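# Crank the sharpener handle just past one clockwise turn

## Task

Rotate the sharpener's crank clockwise by slightly more than 360 degrees, judging clockwise while facing the side of the sharpener where the crank is mounted. The rotation must stay in place by itself at the end; a position the robot is still holding does not count.

## Robot and tools

ROBOT. Two arms, left_arm and right_arm, each ending in a two-finger gripper. All poses share one scene frame: origin on the table top midway between the arms, +x pointing out over the table, +z up, and left_arm sitting on the +y side. The names left/right refer to the arms, not to image sides. Reported hand positions can be slightly off, more so at long reach.

GRIPPER GEOMETRY. Fingers extend along the gripper's +z axis and close along its x axis. end_effector_position is the point between the pads; fingertips extend 17.5 mm past it. A pure rotation command pivots about that point, which is 25 mm from the last joint's axis toward gripper -y. A flat block protrudes roughly 9 cm toward gripper -y from that axis and rotates with the hand, so watch its clearance.

ROW FORMAT. Every command row holds 20 numbers: left_arm x, y, z (metres), qw, qx, qy, qz (quaternion, w first), then left gripper position, force_limit, speed; then the same ten for right_arm. x, y, z and the quaternion are an absolute target pose in the scene frame, not an offset. The three finger numbers each lie in [-1, 1]. position: +1 fully open (50 mm gap), about -0.65 pads meet, -1 means grip until an object stops the fingers. force_limit: -1 about 20 N per pad, 0 about 102 N, +1 about 185 N (actual grip may exceed this by roughly 17 %). speed: -1 is 20 mm/s, 0 is 85, +1 is 150. Always include both arms; to leave an arm alone, resend its last reported whole pose and its previous three finger values (a 0 is a real command). To keep an orientation steady, resend the same quaternion you chose, not the drifted one from results.

execute_actions(actions): a list of actions; each action is a table of 1 to 15 rows, each row run for one 1/30 s control step; if fewer than 15 rows, the last one is held for the remaining steps. An empty list just returns state and images. Each target must lie within 0.6 m of the gripper's current position along each of the gripper's own axes, or that action is refused for both arms; if the first action fails this check or any action is malformed, nothing runs. Per control step, the commanded pose is clipped to 70 mm and 16 degrees from the measured pose, so distant targets take several actions; after an action the arm continues at most to its last clipped pose.

move(target, speed, blocking): target is one 20-number row. Each gripper travels a straight line to its pose, both ending together, over 0.5 to 10 s (cut off at 10 s). speed is path top speed in m/s, 0.002 to 0.5, default 0.25; turning is capped at twice that in rad/s. Paths ignore obstacles and the other arm; the hand lags and can overshoot speed, especially with a nearly straight arm. Finger values are applied at the start. blocking=false returns after 0.5 s while motion continues; then use wait or stop before any new move or execute_actions. The extra move: line reports the ending (done, off_target, moving, held, fault), limits (paced = pose clipped; held = a check blocked steps, after which the arm may surge), and each gripper's distance from its target.

wait(seconds): 0 to 10; robot holds its last command; returns early if a running move ends. stop: brakes a running move (needs room; fingers keep going). zoom_image(camera, region): camera is cam_head_left (896x504), cam_head_right (896x504), cam_left_wrist or cam_right_wrist (504x504); region is [x0, y0, x1, y1] pixels, at most 504 by 504, origin top-left. finished_scene(scene): pass the current scene's integer number to end it; irreversible, and it reports success.

RESULT LINES. State line gives each gripper's position and quaternion. Hand target lines show what the controller is now steering toward. Step readings list positions at some steps; HELD marks steps where an arm's command was held back. pose unreachable means the clearance check altered or blocked that arm's command. object_status: 0 moving, 1 stopped while opening, 2 stopped while closing (grip), 3 reached requested position or pads met (likely nothing held). Confirm a grip by seeing 2. Changing position by at least 0.01 is needed for new force_limit/speed to apply; to soften a grip, open first. position_measured converts to opening as (250 - position_measured) x 0.202 mm. Flange force is an approximate external force on the gripper, including held weight; noisy during acceleration; no reading can appear near singular poses.

SAFETY. Arms are stiff: aiming even slightly past contact with something firm can trigger a fault. Contact torque reaching a joint limit (152 N m for waist, shoulder, elbow; 38 N m for forearm roll, wrist pitch, wrist roll, held weight included) or 150 N external force halts that arm for 10 s and drops the rest of the call. Faster moves hit harder. Never let the arms collide or press on each other. Avoid drops, slips, slams and forceful shoving; release the crank at the end so the turn stays without the robot. Long holding under load heats motors; MOTOR HOT warns, and OVER-TEMPERATURE FAULT brakes the arm. The simulation runs on while you compose replies, with the robot holding its last command. Joint ranges (rad): waist +-3.491, shoulder +-3.140, elbow -1.187 to 4.328, forearm roll +-3.316, wrist pitch +-3.140, wrist roll +-3.927; elbows never fully straighten.

Each tool is called after ">>>" in YAML: its name, and indented under it one key for each argument.

## Session

>>> execute_actions:
  actions: []

Scene clock: 0.00 s.
left_arm: end_effector_position=(+0.1803, +0.0970, +0.2051) position_measured=3 object_status=3 end_effector_quat_wxyz=(-0.068, -0.418, +0.897, -0.124) | right_arm: end_effector_position=(+0.1255, -0.2339, +0.1245) position_measured=3 object_status=3 end_effector_quat_wxyz=(-0.085, -0.284, +0.893, +0.340)
Joint positions: left_arm=[-0.301 -0.684 -0.739  0.284 -1.509  2.53 ] | right_arm=[ 0.022 -0.396 -0.623 -0.663 -1.624  2.051]
Joint velocities: left_arm=[ 0.001  0.001 -0.     0.    -0.001  0.   ] | right_arm=[ 0.  0. -0. -0. -0. -0.]
Flange force (N, the push that the arm receives, along the gripper's own x y z axes): no reading
Hand target (left_arm): +0.180, +0.097, +0.205; -0.068, -0.418, +0.897, -0.124
Hand target (right_arm): +0.126, -0.234, +0.124; -0.085, -0.284, +0.893, +0.340

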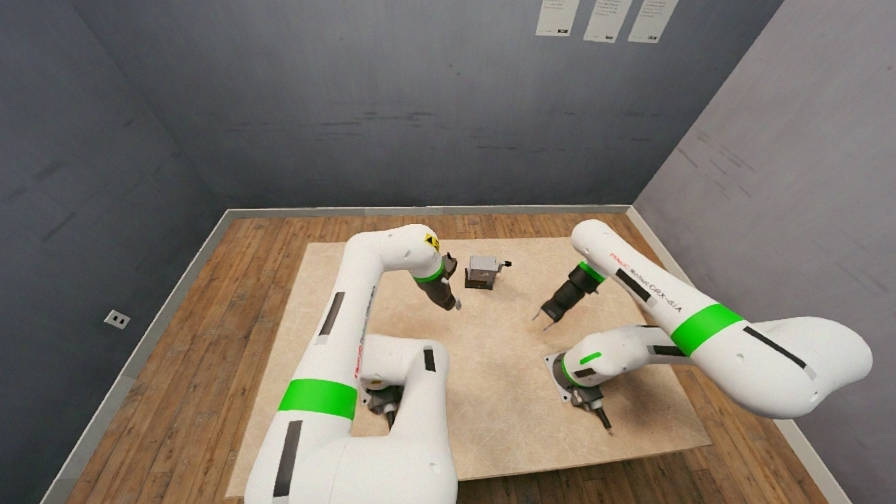

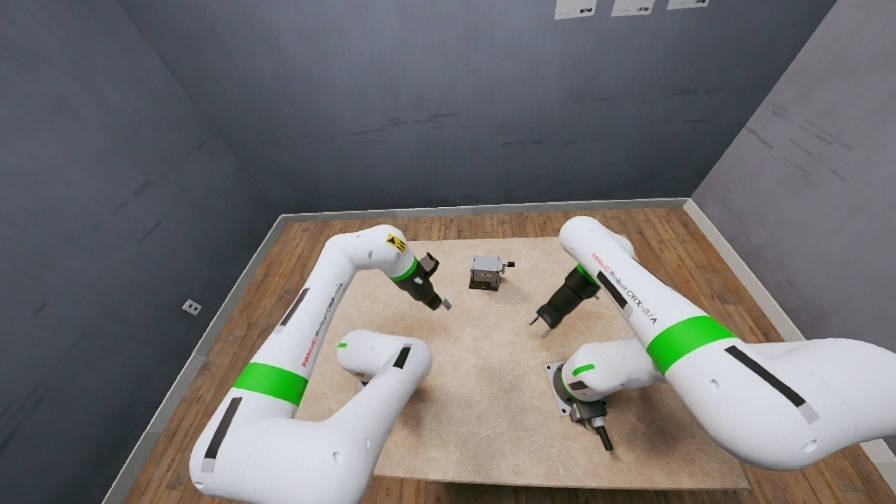

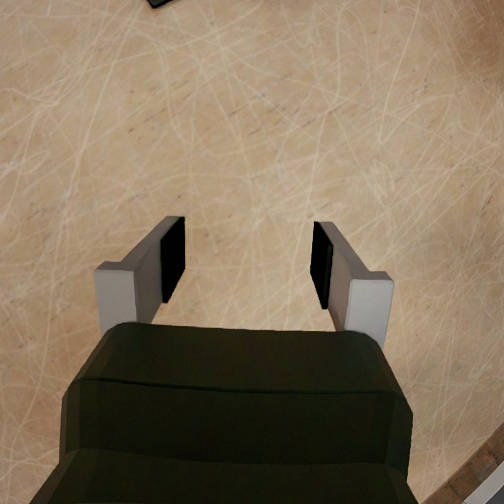

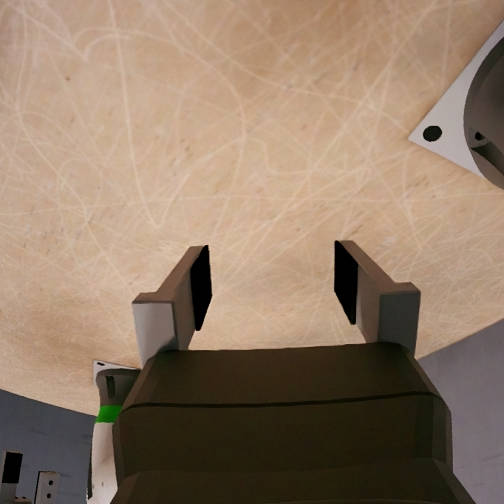

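>>> zoom_image:
  camera: "cam_head_left"
  region: [440, 230, 540, 310]

>>> zoom_image:
  camera: "cam_head_right"
  region: [440, 230, 540, 310]

Region (440, 230, 540, 310) of cam_head_left's 896x504 image, scaled by 5.040, with more detail than that image has; it fills the top 403 rows of this view, and the rest is white.

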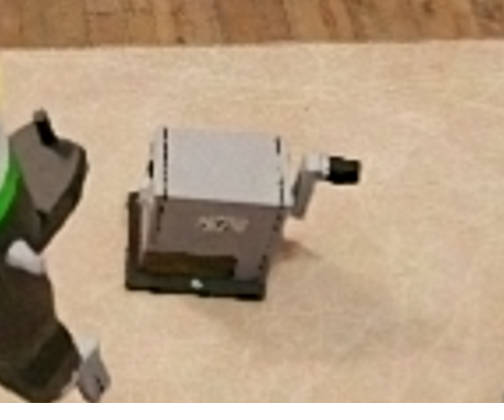

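Region (440, 230, 540, 310) of cam_head_right's 896x504 image, scaled by 5.040, with more detail than that image has; it fills the top 403 rows of this view, and the rest is white.

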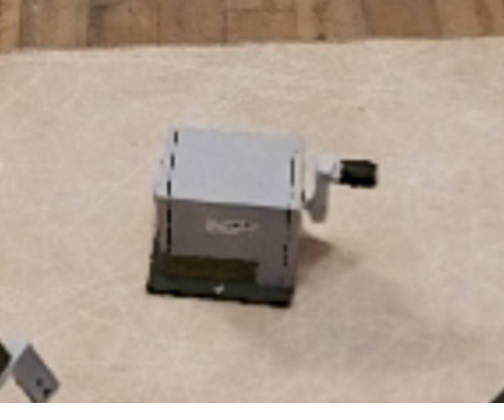

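>>> move:
  target: [0.2,0.3,0.3,0,0,1,0,1,0,0,0.36,-0.05,0.36,0,0,1,0,1,0,0]
  speed: 0.3

Scene clock: 26.87 s.
left_arm: end_effector_position=(+0.2002, +0.2996, +0.3001) position_measured=3 object_status=3 end_effector_quat_wxyz=(+0.001, +0.000, +1.000, -0.001) | right_arm: end_effector_position=(+0.3593, -0.0501, +0.3616) position_measured=3 object_status=3 end_effector_quat_wxyz=(-0.001, -0.001, +1.000, +0.003)
Joint positions: left_arm=[ 0.44  -0.713 -0.4    0.003 -1.884  0.935] | right_arm=[ 0.775  0.175  0.414 -0.005 -1.807  0.623]
Joint velocities: left_arm=[ 0.003  0.001 -0.003  0.002  0.    -0.004] | right_arm=[-0.001  0.001  0.    -0.001 -0.001  0.003]
Flange force (N, the push that the arm receives, along the gripper's own x y z axes): left_arm=no reading | right_arm=[2.9 6.7 0.1]
Hand target (left_arm): +0.200, +0.300, +0.300; +0.001, +0.000, +1.000, -0.001
Hand target (right_arm): +0.359, -0.050, +0.362; -0.001, -0.001, +1.000, +0.003
Off the commanded pose (left_arm): 0.000 m, 0 deg.
Off the commanded pose (right_arm): 0.002 m, 0 deg.
move: done

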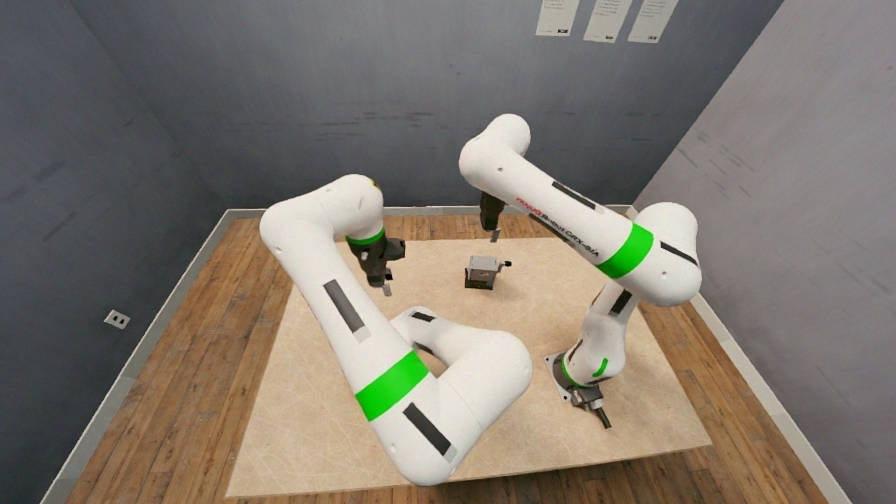

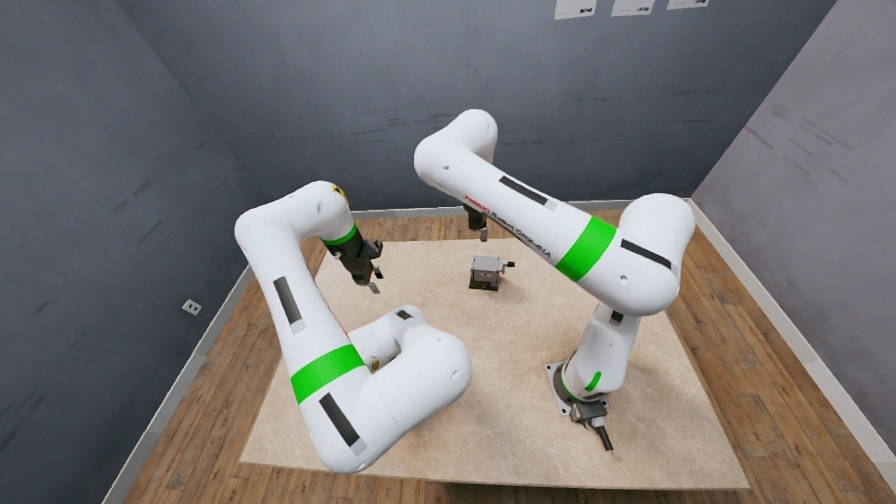

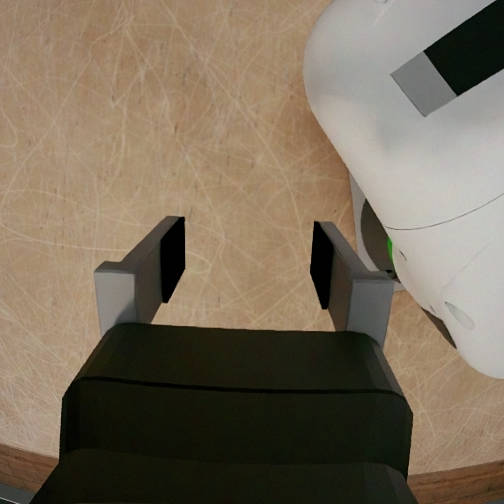

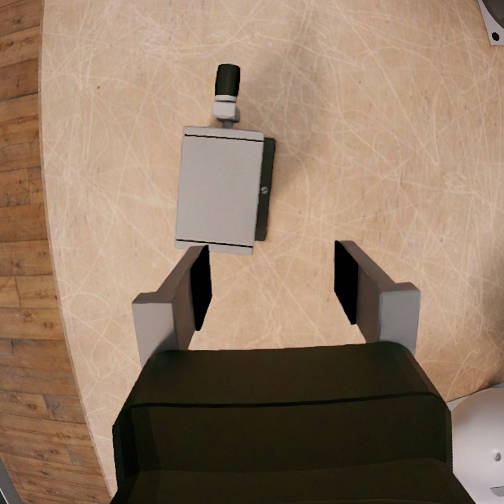

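>>> move:
  target: [0.2,0.3,0.3,0,0,1,0,1,0,0,0.38,-0.15,0.3,-0.2,0.69,0.69,0.0,1,0,0]
  speed: 0.4

>>> move:
  target: [0.2,0.3,0.3,0,0,1,0,1,0,0,0.395,-0.2,0.14,-0.5,0.866,0,0,1,0,0]
  speed: 0.4

Scene clock: 59.13 s.
left_arm: end_effector_position=(+0.2000, +0.3000, +0.3000) position_measured=3 object_status=3 end_effector_quat_wxyz=(-0.000, -0.000, +1.000, +0.000) | right_arm: end_effector_position=(+0.3800, -0.1502, +0.2996) position_measured=3 object_status=3 end_effector_quat_wxyz=(-0.199, +0.693, +0.693, -0.000)
Joint positions: left_arm=[ 0.436 -0.712 -0.398 -0.    -1.884  0.937] | right_arm=[ 0.257  0.222  0.359 -0.388 -1.833 -0.51 ]
Joint velocities: left_arm=[-0.    -0.     0.001 -0.    -0.    -0.   ] | right_arm=[-0.001 -0.    -0.    -0.     0.002 -0.   ]
Flange force (N, the push that the arm receives, along the gripper's own x y z axes): left_arm=no reading | right_arm=[1.5 0.8 4.7]
Hand target (left_arm): +0.200, +0.300, +0.300; -0.000, -0.000, +1.000, +0.000
Hand target (right_arm): +0.380, -0.150, +0.300; -0.199, +0.693, +0.693, -0.000
Off the commanded pose (left_arm): 0.000 m, 0 deg.
Off the commanded pose (right_arm): 0.000 m, 0 deg.
move: done

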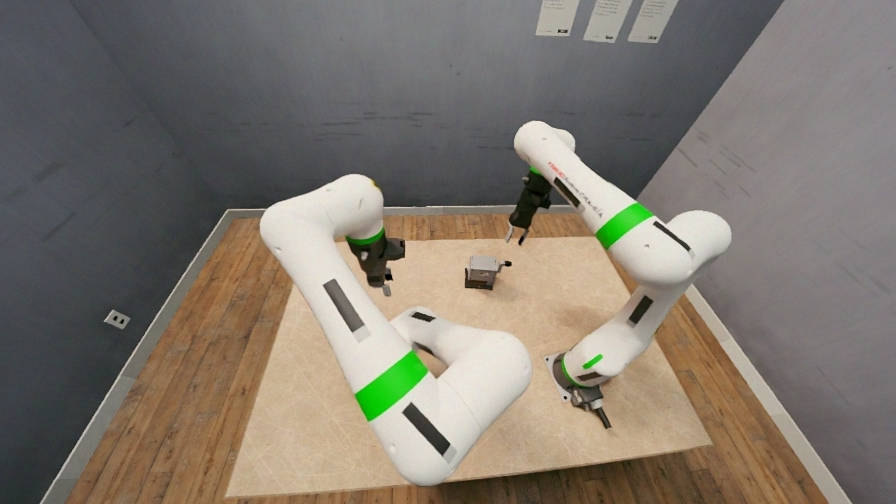

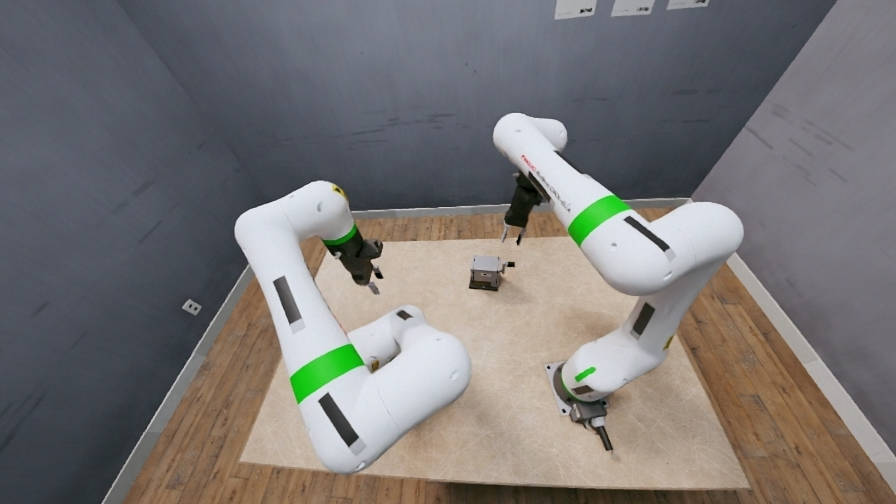

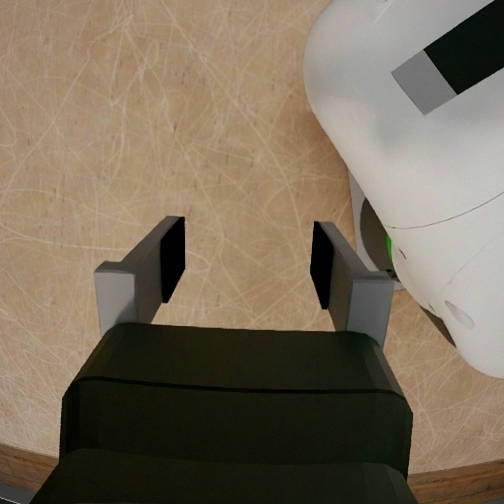

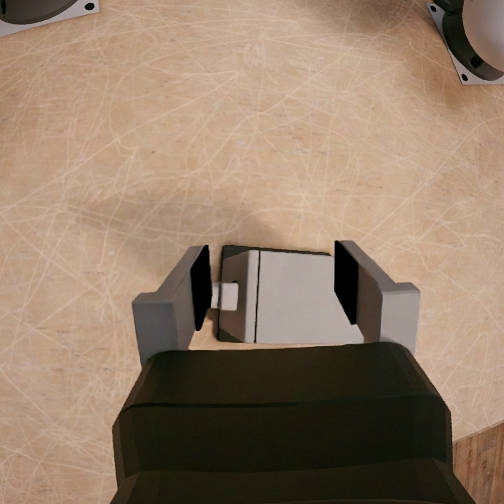

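Scene clock: 61.53 s.
left_arm: end_effector_position=(+0.2000, +0.3000, +0.3000) position_measured=3 object_status=3 end_effector_quat_wxyz=(-0.000, -0.000, +1.000, +0.000) | right_arm: end_effector_position=(+0.3953, -0.2008, +0.1391) position_measured=3 object_status=3 end_effector_quat_wxyz=(-0.497, +0.868, -0.001, -0.000)
Joint positions: left_arm=[ 0.436 -0.712 -0.398 -0.    -1.884  0.937] | right_arm=[-0.356  0.282 -0.194 -1.021 -1.478 -1.073]
Joint velocities: left_arm=[ 0.001  0.    -0.    -0.    -0.001 -0.   ] | right_arm=[-0.    -0.001 -0.002 -0.     0.    -0.   ]
Flange force (N, the push that the arm receives, along the gripper's own x y z axes): left_arm=no reading | right_arm=[-3.8 0.2 2.8]
Hand target (left_arm): +0.200, +0.300, +0.300; -0.000, -0.000, +1.000, +0.000
Hand target (right_arm): +0.395, -0.201, +0.139; -0.497, +0.868, -0.001, +0.000
Off the commanded pose (left_arm): 0.000 m, 0 deg.
Off the commanded pose (right_arm): 0.001 m, 0 deg.
move: done

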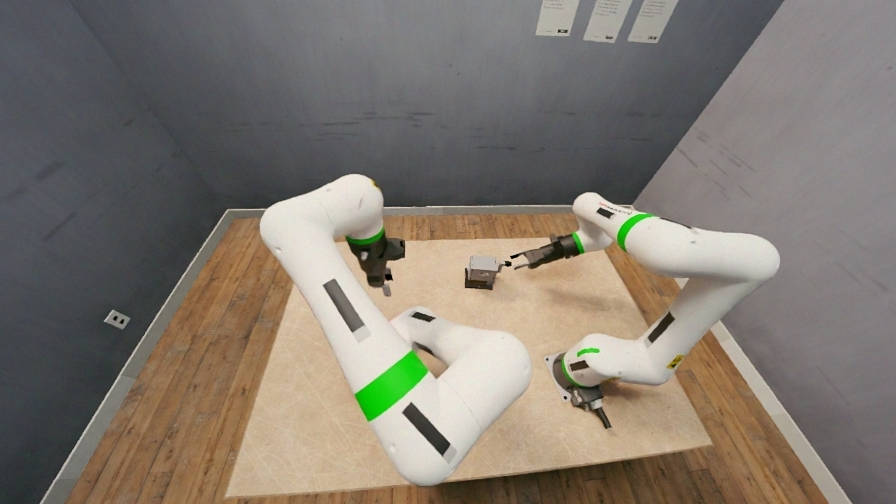

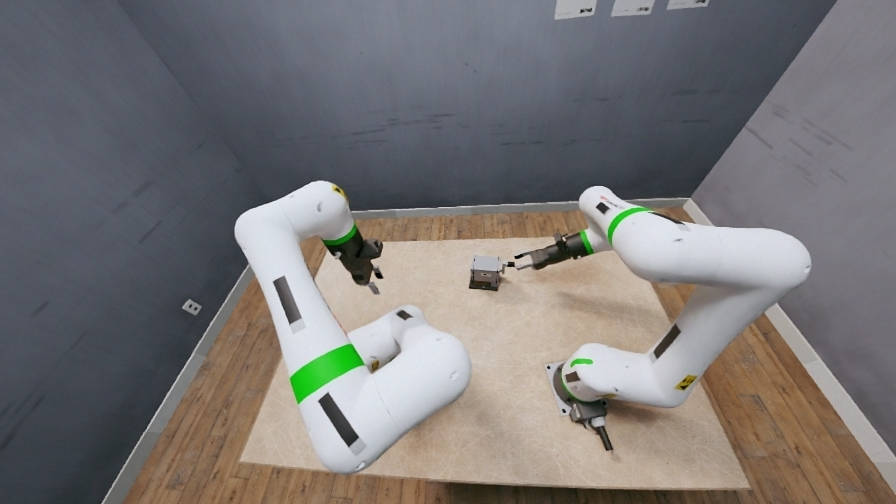

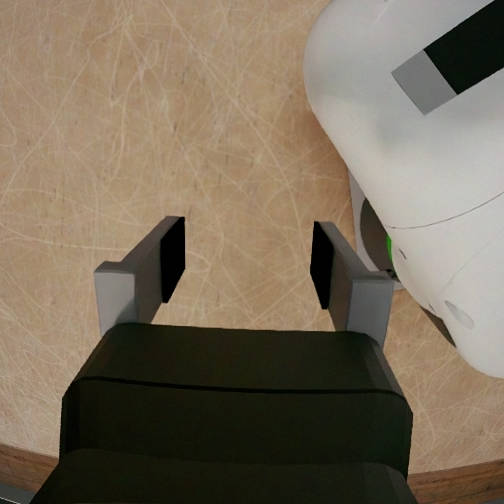

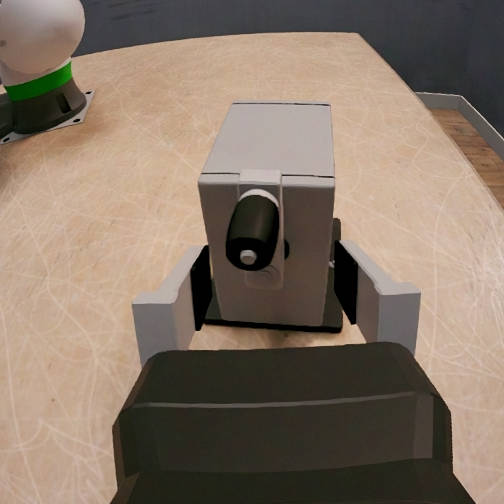

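>>> zoom_image:
  camera: "cam_right_wrist"
  region: [180, 150, 360, 350]

>>> zoom_image:
  camera: "cam_head_left"
  region: [460, 225, 580, 305]

Region (180, 150, 360, 350) of cam_right_wrist's 504x504 image, scaled by 2.520, with more detail than that image has; it fills the left 454 columns of this view, and the rest is white.

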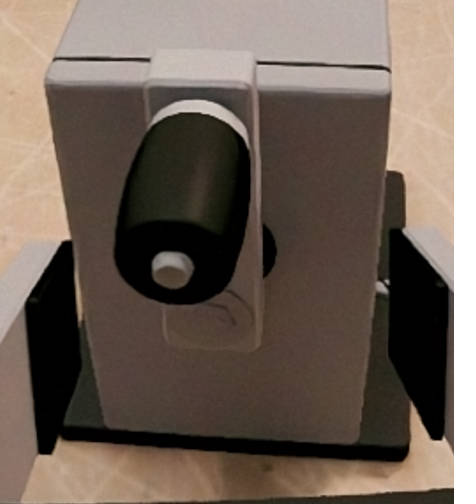

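Region (460, 225, 580, 305) of cam_head_left's 896x504 image, scaled by 4.200, with more detail than that image has.

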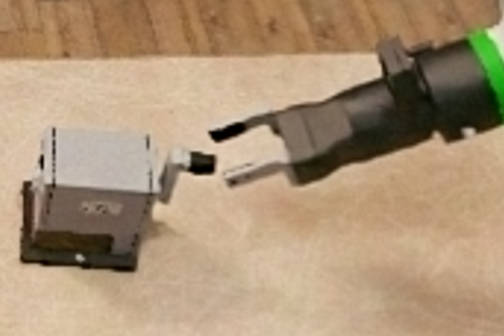

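>>> move:
  target: [0.2,0.3,0.3,0,0,1,0,1,0,0,0.390,-0.166,0.119,-0.5,0.866,0,0,1,0,0]
  speed: 0.08

Scene clock: 111.00 s.
left_arm: end_effector_position=(+0.2000, +0.3000, +0.3000) position_measured=3 object_status=3 end_effector_quat_wxyz=(-0.000, -0.000, +1.000, +0.000) | right_arm: end_effector_position=(+0.3902, -0.1660, +0.1190) position_measured=3 object_status=3 end_effector_quat_wxyz=(-0.500, +0.866, +0.000, +0.000)
Joint positions: left_arm=[ 0.436 -0.712 -0.398 -0.    -1.884  0.937] | right_arm=[-0.291  0.294 -0.239 -1.06  -1.404 -1.05 ]
Joint velocities: left_arm=[ 0.001  0.001  0.     0.001 -0.    -0.   ] | right_arm=[ 0.  0.  0. -0. -0.  0.]
Flange force (N, the push that the arm receives, along the gripper's own x y z axes): left_arm=no reading | right_arm=[2.1 3.8 4.5]
Hand target (left_arm): +0.200, +0.300, +0.300; -0.000, -0.000, +1.000, +0.000
Hand target (right_arm): +0.390, -0.166, +0.119; -0.500, +0.866, +0.000, +0.000
Off the commanded pose (left_arm): 0.000 m, 0 deg.
Off the commanded pose (right_arm): 0.000 m, 0 deg.
move: done

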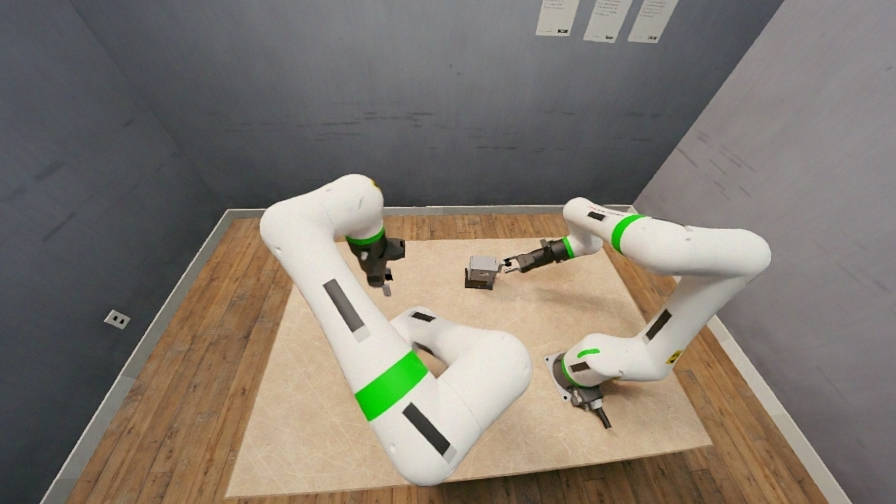

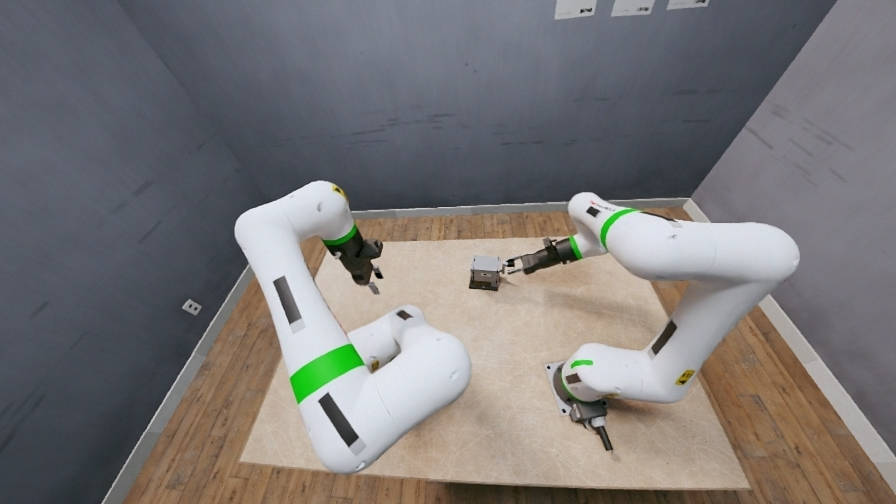

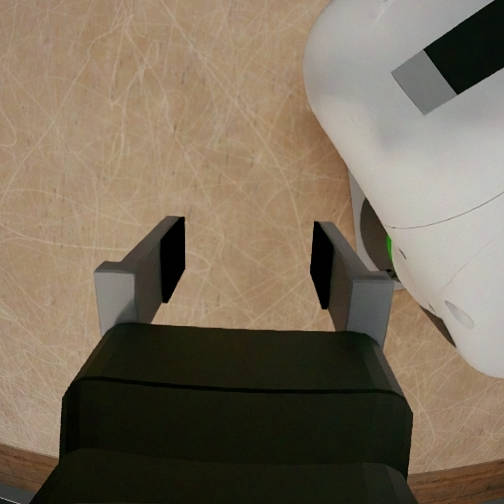

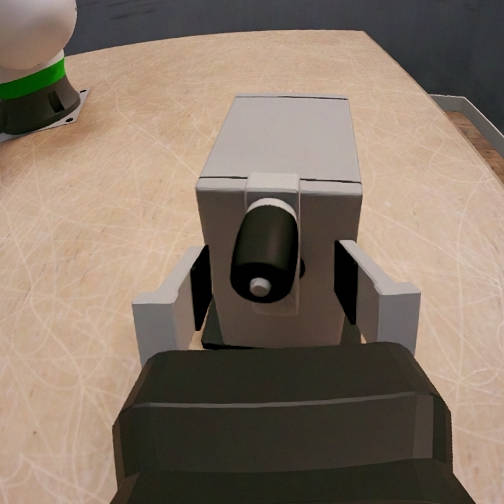

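>>> zoom_image:
  camera: "cam_head_right"
  region: [480, 240, 550, 290]

>>> zoom_image:
  camera: "cam_right_wrist"
  region: [180, 150, 380, 350]

Region (480, 240, 550, 290) of cam_head_right's 896x504 image, scaled by 7.200, with more detail than that image has; it fills the top 360 rows of this view, and the rest is white.

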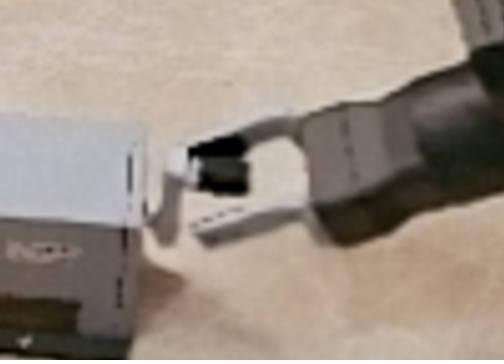

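Region (180, 150, 380, 350) of cam_right_wrist's 504x504 image, scaled by 2.520, with more detail than that image has.

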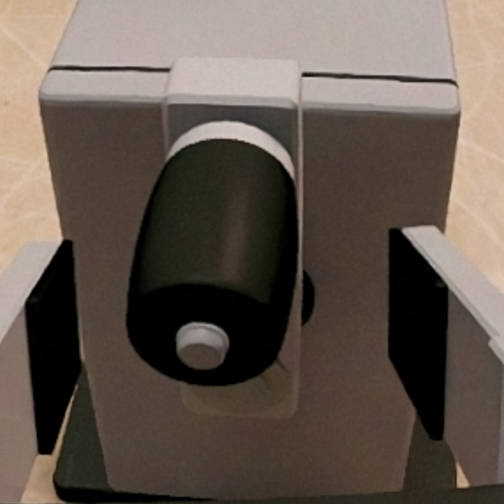

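>>> move:
  target: [0.2,0.3,0.3,0,0,1,0,1,0,0,0.388,-0.169,0.131,-0.382,0.922,-0.0564,0.0233,1,0,0]
  speed: 0.1

>>> zoom_image:
  camera: "cam_head_right"
  region: [480, 240, 550, 290]

Scene clock: 213.13 s.
left_arm: end_effector_position=(+0.2000, +0.3000, +0.3000) position_measured=3 object_status=3 end_effector_quat_wxyz=(-0.000, +0.000, +1.000, +0.000) | right_arm: end_effector_position=(+0.3882, -0.1689, +0.1316) position_measured=3 object_status=3 end_effector_quat_wxyz=(-0.383, +0.922, -0.056, +0.024)
Joint positions: left_arm=[ 0.436 -0.712 -0.398 -0.    -1.884  0.937] | right_arm=[-0.128  0.052 -0.325 -0.85  -1.193 -1.407]
Joint velocities: left_arm=[-0.001  0.001  0.    -0.001  0.001  0.001] | right_arm=[ 0.001 -0.    -0.001  0.001  0.001 -0.001]
Flange force (N, the push that the arm receives, along the gripper's own x y z axes): left_arm=no reading | right_arm=[-0.6 0.1 5.6]
Hand target (left_arm): +0.200, +0.300, +0.300; -0.000, +0.000, +1.000, +0.000
Hand target (right_arm): +0.388, -0.169, +0.132; -0.383, +0.922, -0.056, +0.024
Off the commanded pose (left_arm): 0.000 m, 0 deg.
Off the commanded pose (right_arm): 0.001 m, 0 deg.
move: done

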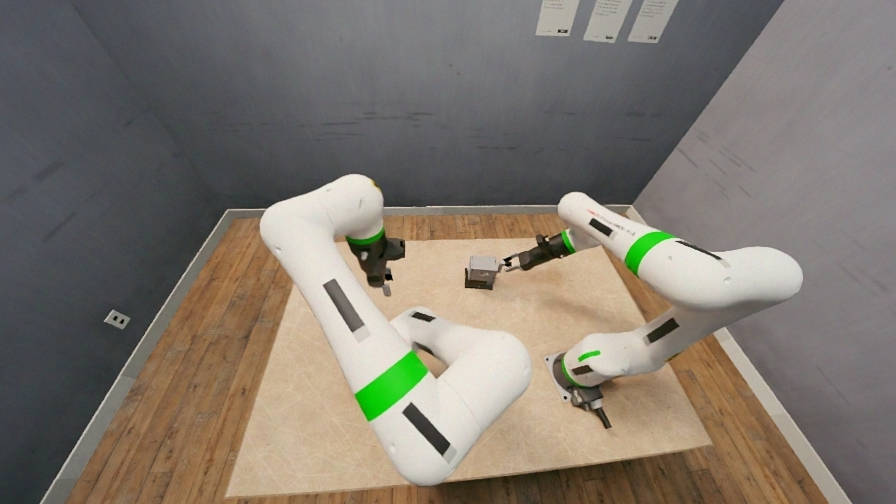

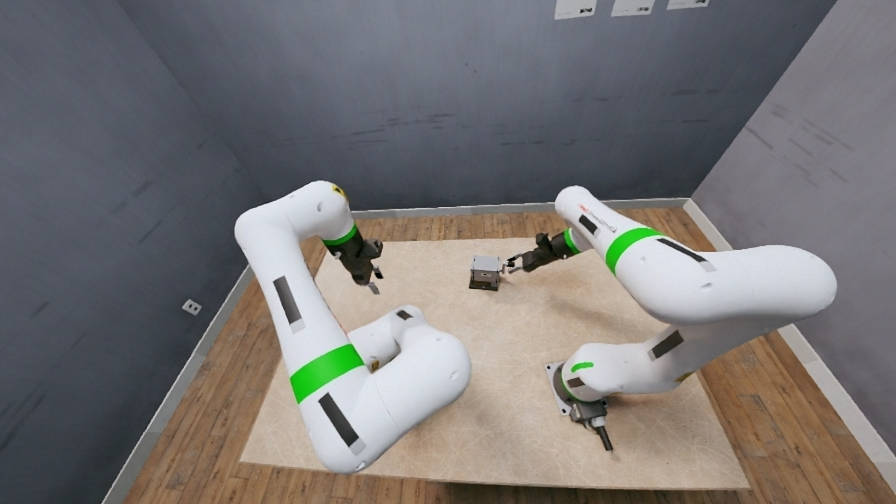

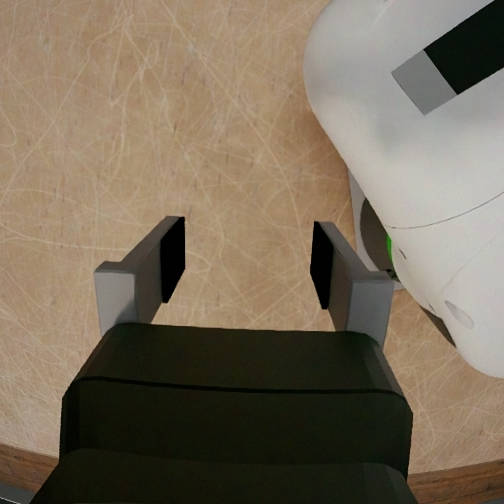

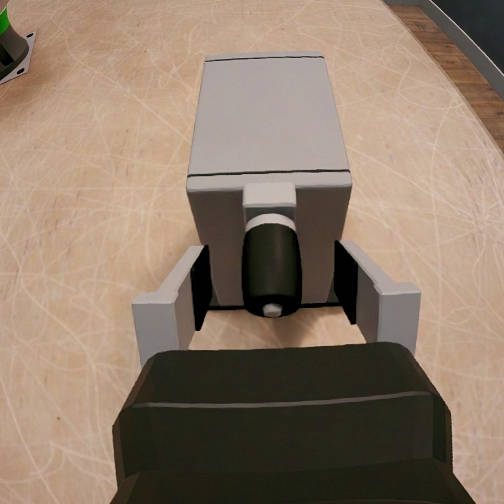

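Region (480, 240, 550, 290) of cam_head_right's 896x504 image, scaled by 7.200, with more detail than that image has; it fills the top 360 rows of this view, and the rest is white.

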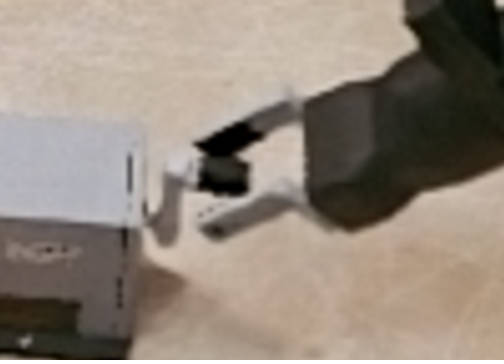

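>>> move:
  target: [0.2,0.3,0.3,0,0,1,0,1,0,0,0.388,-0.169,0.125,-0.382,0.922,-0.0564,0.0233,-1,-0.8,0]
  speed: 0.05

>>> zoom_image:
  camera: "cam_head_right"
  region: [480, 240, 550, 290]

Scene clock: 223.27 s.
left_arm: end_effector_position=(+0.2000, +0.3000, +0.3000) position_measured=3 object_status=3 end_effector_quat_wxyz=(-0.000, -0.000, +1.000, +0.000) | right_arm: end_effector_position=(+0.3880, -0.1689, +0.1251) position_measured=145 object_status=2 end_effector_quat_wxyz=(-0.382, +0.922, -0.056, +0.023)
Joint positions: left_arm=[ 0.437 -0.712 -0.398 -0.    -1.884  0.937] | right_arm=[-0.129  0.062 -0.331 -0.854 -1.182 -1.395]
Joint velocities: left_arm=[ 0.001  0.001 -0.     0.001 -0.001 -0.002] | right_arm=[-0.001  0.001  0.001  0.     0.001  0.001]
Flange force (N, the push that the arm receives, along the gripper's own x y z axes): left_arm=no reading | right_arm=[-4.1 -21.0 -31.1]
Hand target (left_arm): +0.200, +0.300, +0.300; +0.000, +0.000, +1.000, -0.000
Hand target (right_arm): +0.388, -0.169, +0.125; -0.382, +0.922, -0.056, +0.023
Off the commanded pose (left_arm): 0.000 m, 0 deg.
Off the commanded pose (right_arm): 0.000 m, 0 deg.
move: done

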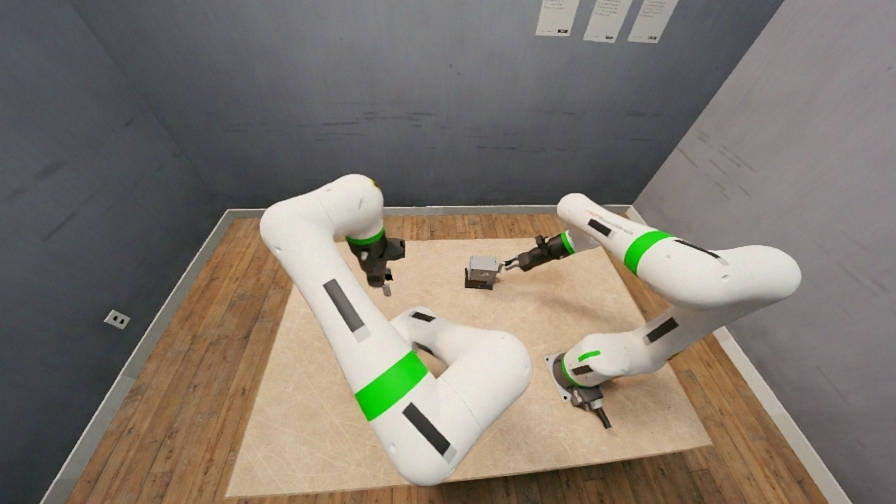

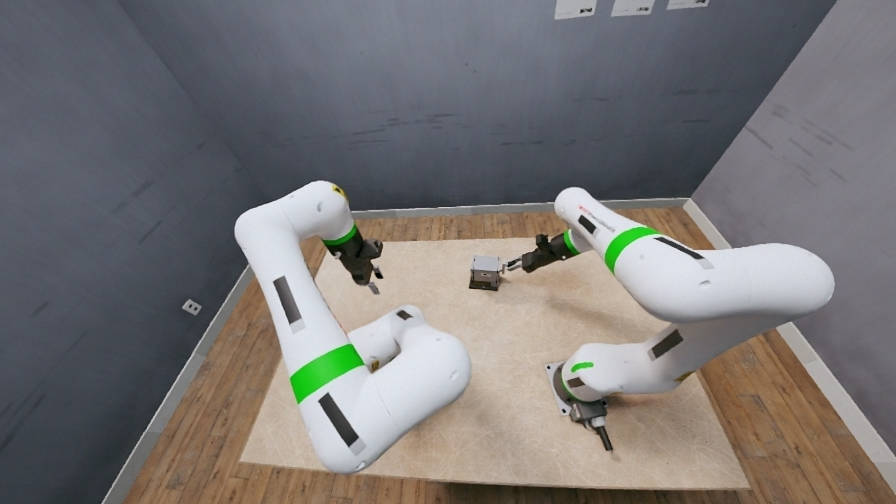

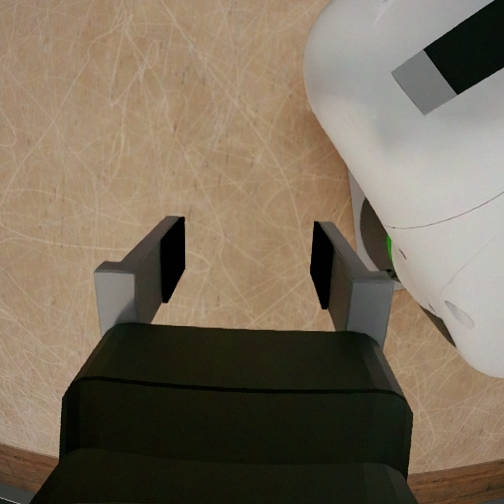

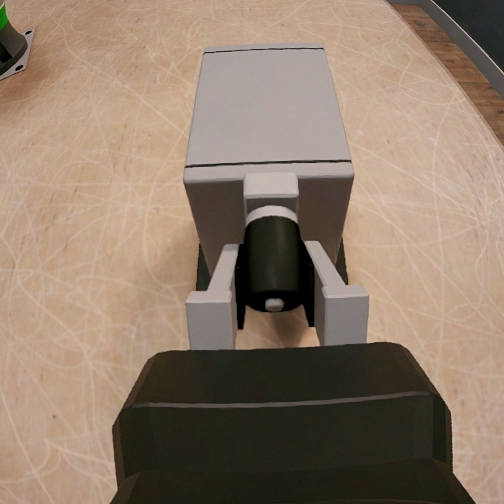

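Region (480, 240, 550, 290) of cam_head_right's 896x504 image, scaled by 7.200, with more detail than that image has; it fills the top 360 rows of this view, and the rest is white.

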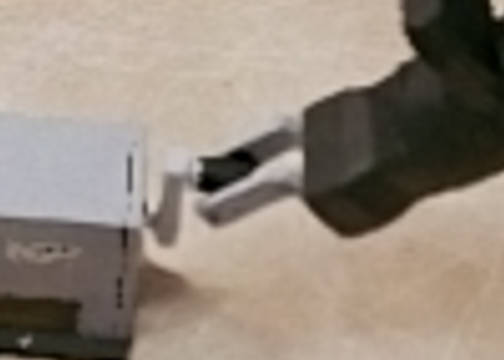

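>>> execute_actions:
  actions:
    - [[0.2,0.3,0.3,0,0,1,0,1,0,0,0.388,-0.169,0.125,-0.382,0.922,-0.0564,0.0233,0.4,-0.8,0.5],[0.2,0.3,0.3,0,0,1,0,1,0,0,0.388,-0.169,0.125,-0.382,0.922,-0.0564,0.0233,0.4,-0.8,0.5],[0.2,0.3,0.3,0,0,1,0,1,0,0,0.388,-0.169,0.125,-0.382,0.922,-0.0564,0.0233,0.4,-0.8,0.5],[0.2,0.3,0.3,0,0,1,0,1,0,0,0.388,-0.169,0.125,-0.382,0.922,-0.0564,0.0233,0.4,-0.8,0.5],[0.2,0.3,0.3,0,0,1,0,1,0,0,0.3885,-0.165,0.125,-0.382,0.922,-0.0564,0.0233,0.4,-0.8,0.5]]
    - [[0.2,0.3,0.3,0,0,1,0,1,0,0,0.3885,-0.165,0.125,-0.382,0.922,-0.0564,0.0233,0.4,-0.8,0.5],[0.2,0.3,0.3,0,0,1,0,1,0,0,0.3885,-0.165,0.125,-0.382,0.922,-0.0564,0.0233,0.4,-0.8,0.5],[0.2,0.3,0.3,0,0,1,0,1,0,0,0.3885,-0.165,0.125,-0.382,0.922,-0.0564,0.0233,0.4,-0.8,0.5],[0.2,0.3,0.3,0,0,1,0,1,0,0,0.3885,-0.165,0.125,-0.382,0.922,-0.0564,0.0233,0.4,-0.8,0.5],[0.2,0.3,0.3,0,0,1,0,1,0,0,0.3885,-0.165,0.125,-0.382,0.922,-0.0564,0.0233,0.4,-0.8,0.5],[0.2,0.3,0.3,0,0,1,0,1,0,0,0.3885,-0.165,0.125,-0.382,0.922,-0.0564,0.0233,-1,-0.7,0]]
    - [[0.2,0.3,0.3,0,0,1,0,1,0,0,0.3885,-0.165,0.125,-0.382,0.922,-0.0564,0.0233,-1,-0.7,0]]

Scene clock: 254.57 s.
left_arm: end_effector_position=(+0.2000, +0.3000, +0.3000) position_measured=3 object_status=3 end_effector_quat_wxyz=(-0.000, +0.000, +1.000, -0.000) | right_arm: end_effector_position=(+0.3885, -0.1650, +0.1250) position_measured=145 object_status=2 end_effector_quat_wxyz=(-0.382, +0.922, -0.056, +0.023)
Joint positions: left_arm=[ 0.437 -0.712 -0.398  0.    -1.884  0.937] | right_arm=[-0.119  0.061 -0.331 -0.855 -1.175 -1.402]
Joint velocities: left_arm=[ 0.     0.001  0.    -0.001  0.002 -0.001] | right_arm=[ 0.001  0.     0.    -0.     0.     0.   ]
Flange force (N, the push that the arm receives, along the gripper's own x y z axes): left_arm=no reading | right_arm=[-1.0 -1.1 6.9]
Flange force at the end of the 1st action (N, along the gripper's axes at the end of the call): left_arm=no reading | right_arm=[-0.9 -0.9 3.6]
Flange force at the end of the 2nd action (N, along the gripper's axes at the end of the call): left_arm=no reading | right_arm=[-1.1 -0.2 4.5]
Hand target (left_arm): +0.200, +0.300, +0.300; -0.000, -0.000, +1.000, -0.000
Hand target (right_arm): +0.389, -0.165, +0.125; -0.382, +0.922, -0.056, +0.023
Off the commanded pose (left_arm): 0.000 m, 0 deg.
Off the commanded pose (right_arm): 0.000 m, 0 deg.
Step readings (end_effector_position; steps 1 to 15: 1st action; 16 to 30: 2nd action; 31 to 45: 3rd action):
0: left_arm (+0.2000, +0.3000, +0.3000) | right_arm (+0.3880, -0.1690, +0.1250)
1: left_arm (+0.2000, +0.3000, +0.3000) | right_arm (+0.3879, -0.1691, +0.1248)
2: left_arm (+0.2000, +0.3000, +0.3000) | right_arm (+0.3877, -0.1691, +0.1245)
4: left_arm (+0.2000, +0.3000, +0.3000) | right_arm (+0.3877, -0.1691, +0.1245)
8: left_arm (+0.2000, +0.3000, +0.3000) | right_arm (+0.3884, -0.1655, +0.1248)
15: left_arm (+0.2000, +0.3000, +0.3000) | right_arm (+0.3885, -0.1650, +0.1250)
16: left_arm (+0.2000, +0.3000, +0.3000) | right_arm (+0.3885, -0.1650, +0.1250)
17: left_arm (+0.2000, +0.3000, +0.3000) | right_arm (+0.3885, -0.1650, +0.1250)
19: left_arm (+0.2000, +0.3000, +0.3000) | right_arm (+0.3885, -0.1650, +0.1250)
23: left_arm (+0.2000, +0.3000, +0.3000) | right_arm (+0.3885, -0.1650, +0.1250)
30: left_arm (+0.2000, +0.3000, +0.3000) | right_arm (+0.3885, -0.1650, +0.1250)
31: left_arm (+0.2000, +0.3000, +0.3000) | right_arm (+0.3885, -0.1650, +0.1250)
32: left_arm (+0.2000, +0.3000, +0.3000) | right_arm (+0.3885, -0.1650, +0.1250)
34: left_arm (+0.2000, +0.3000, +0.3000) | right_arm (+0.3885, -0.1650, +0.1250)
38: left_arm (+0.2000, +0.3000, +0.3000) | right_arm (+0.3885, -0.1650, +0.1250)
45: end_effector_position above

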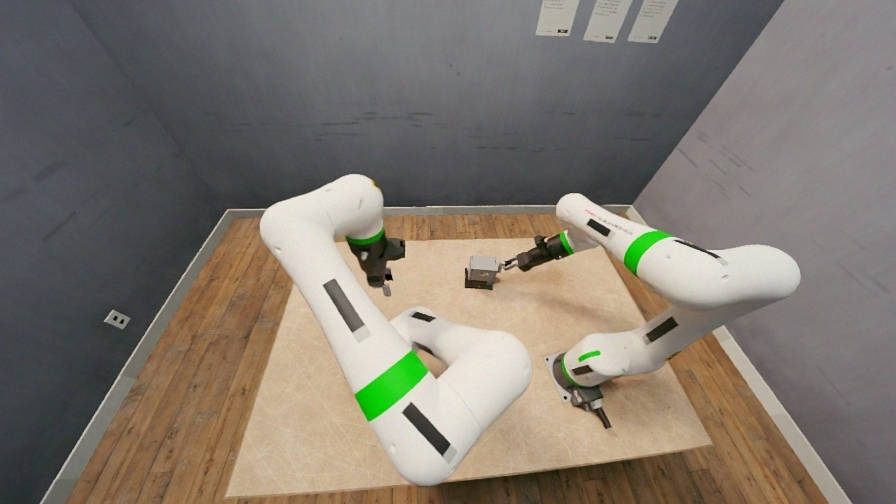

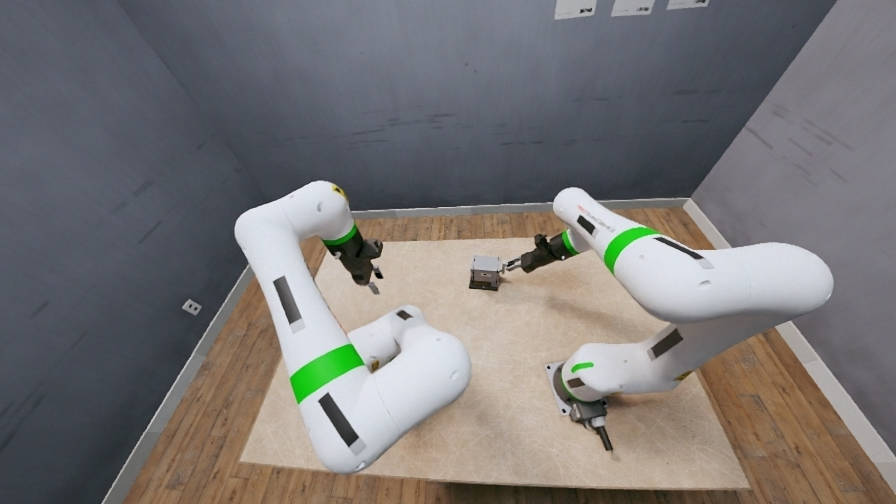

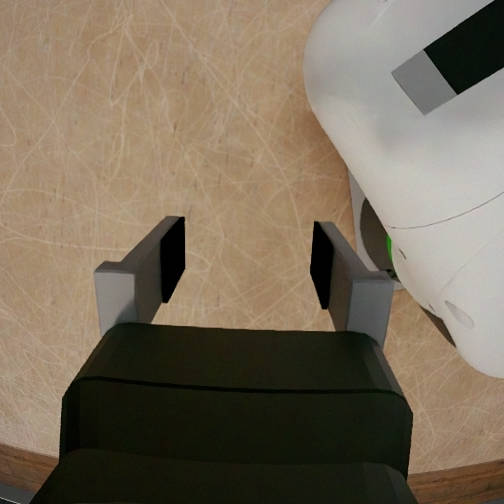

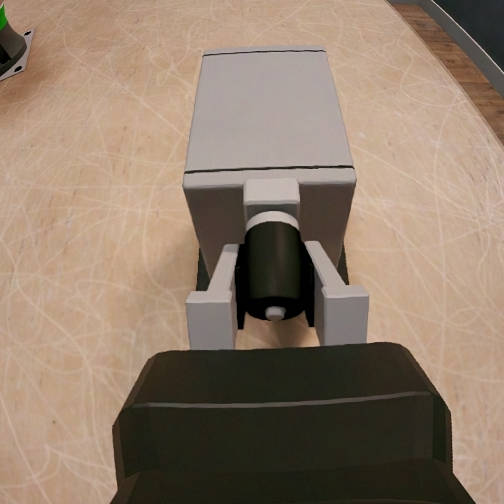

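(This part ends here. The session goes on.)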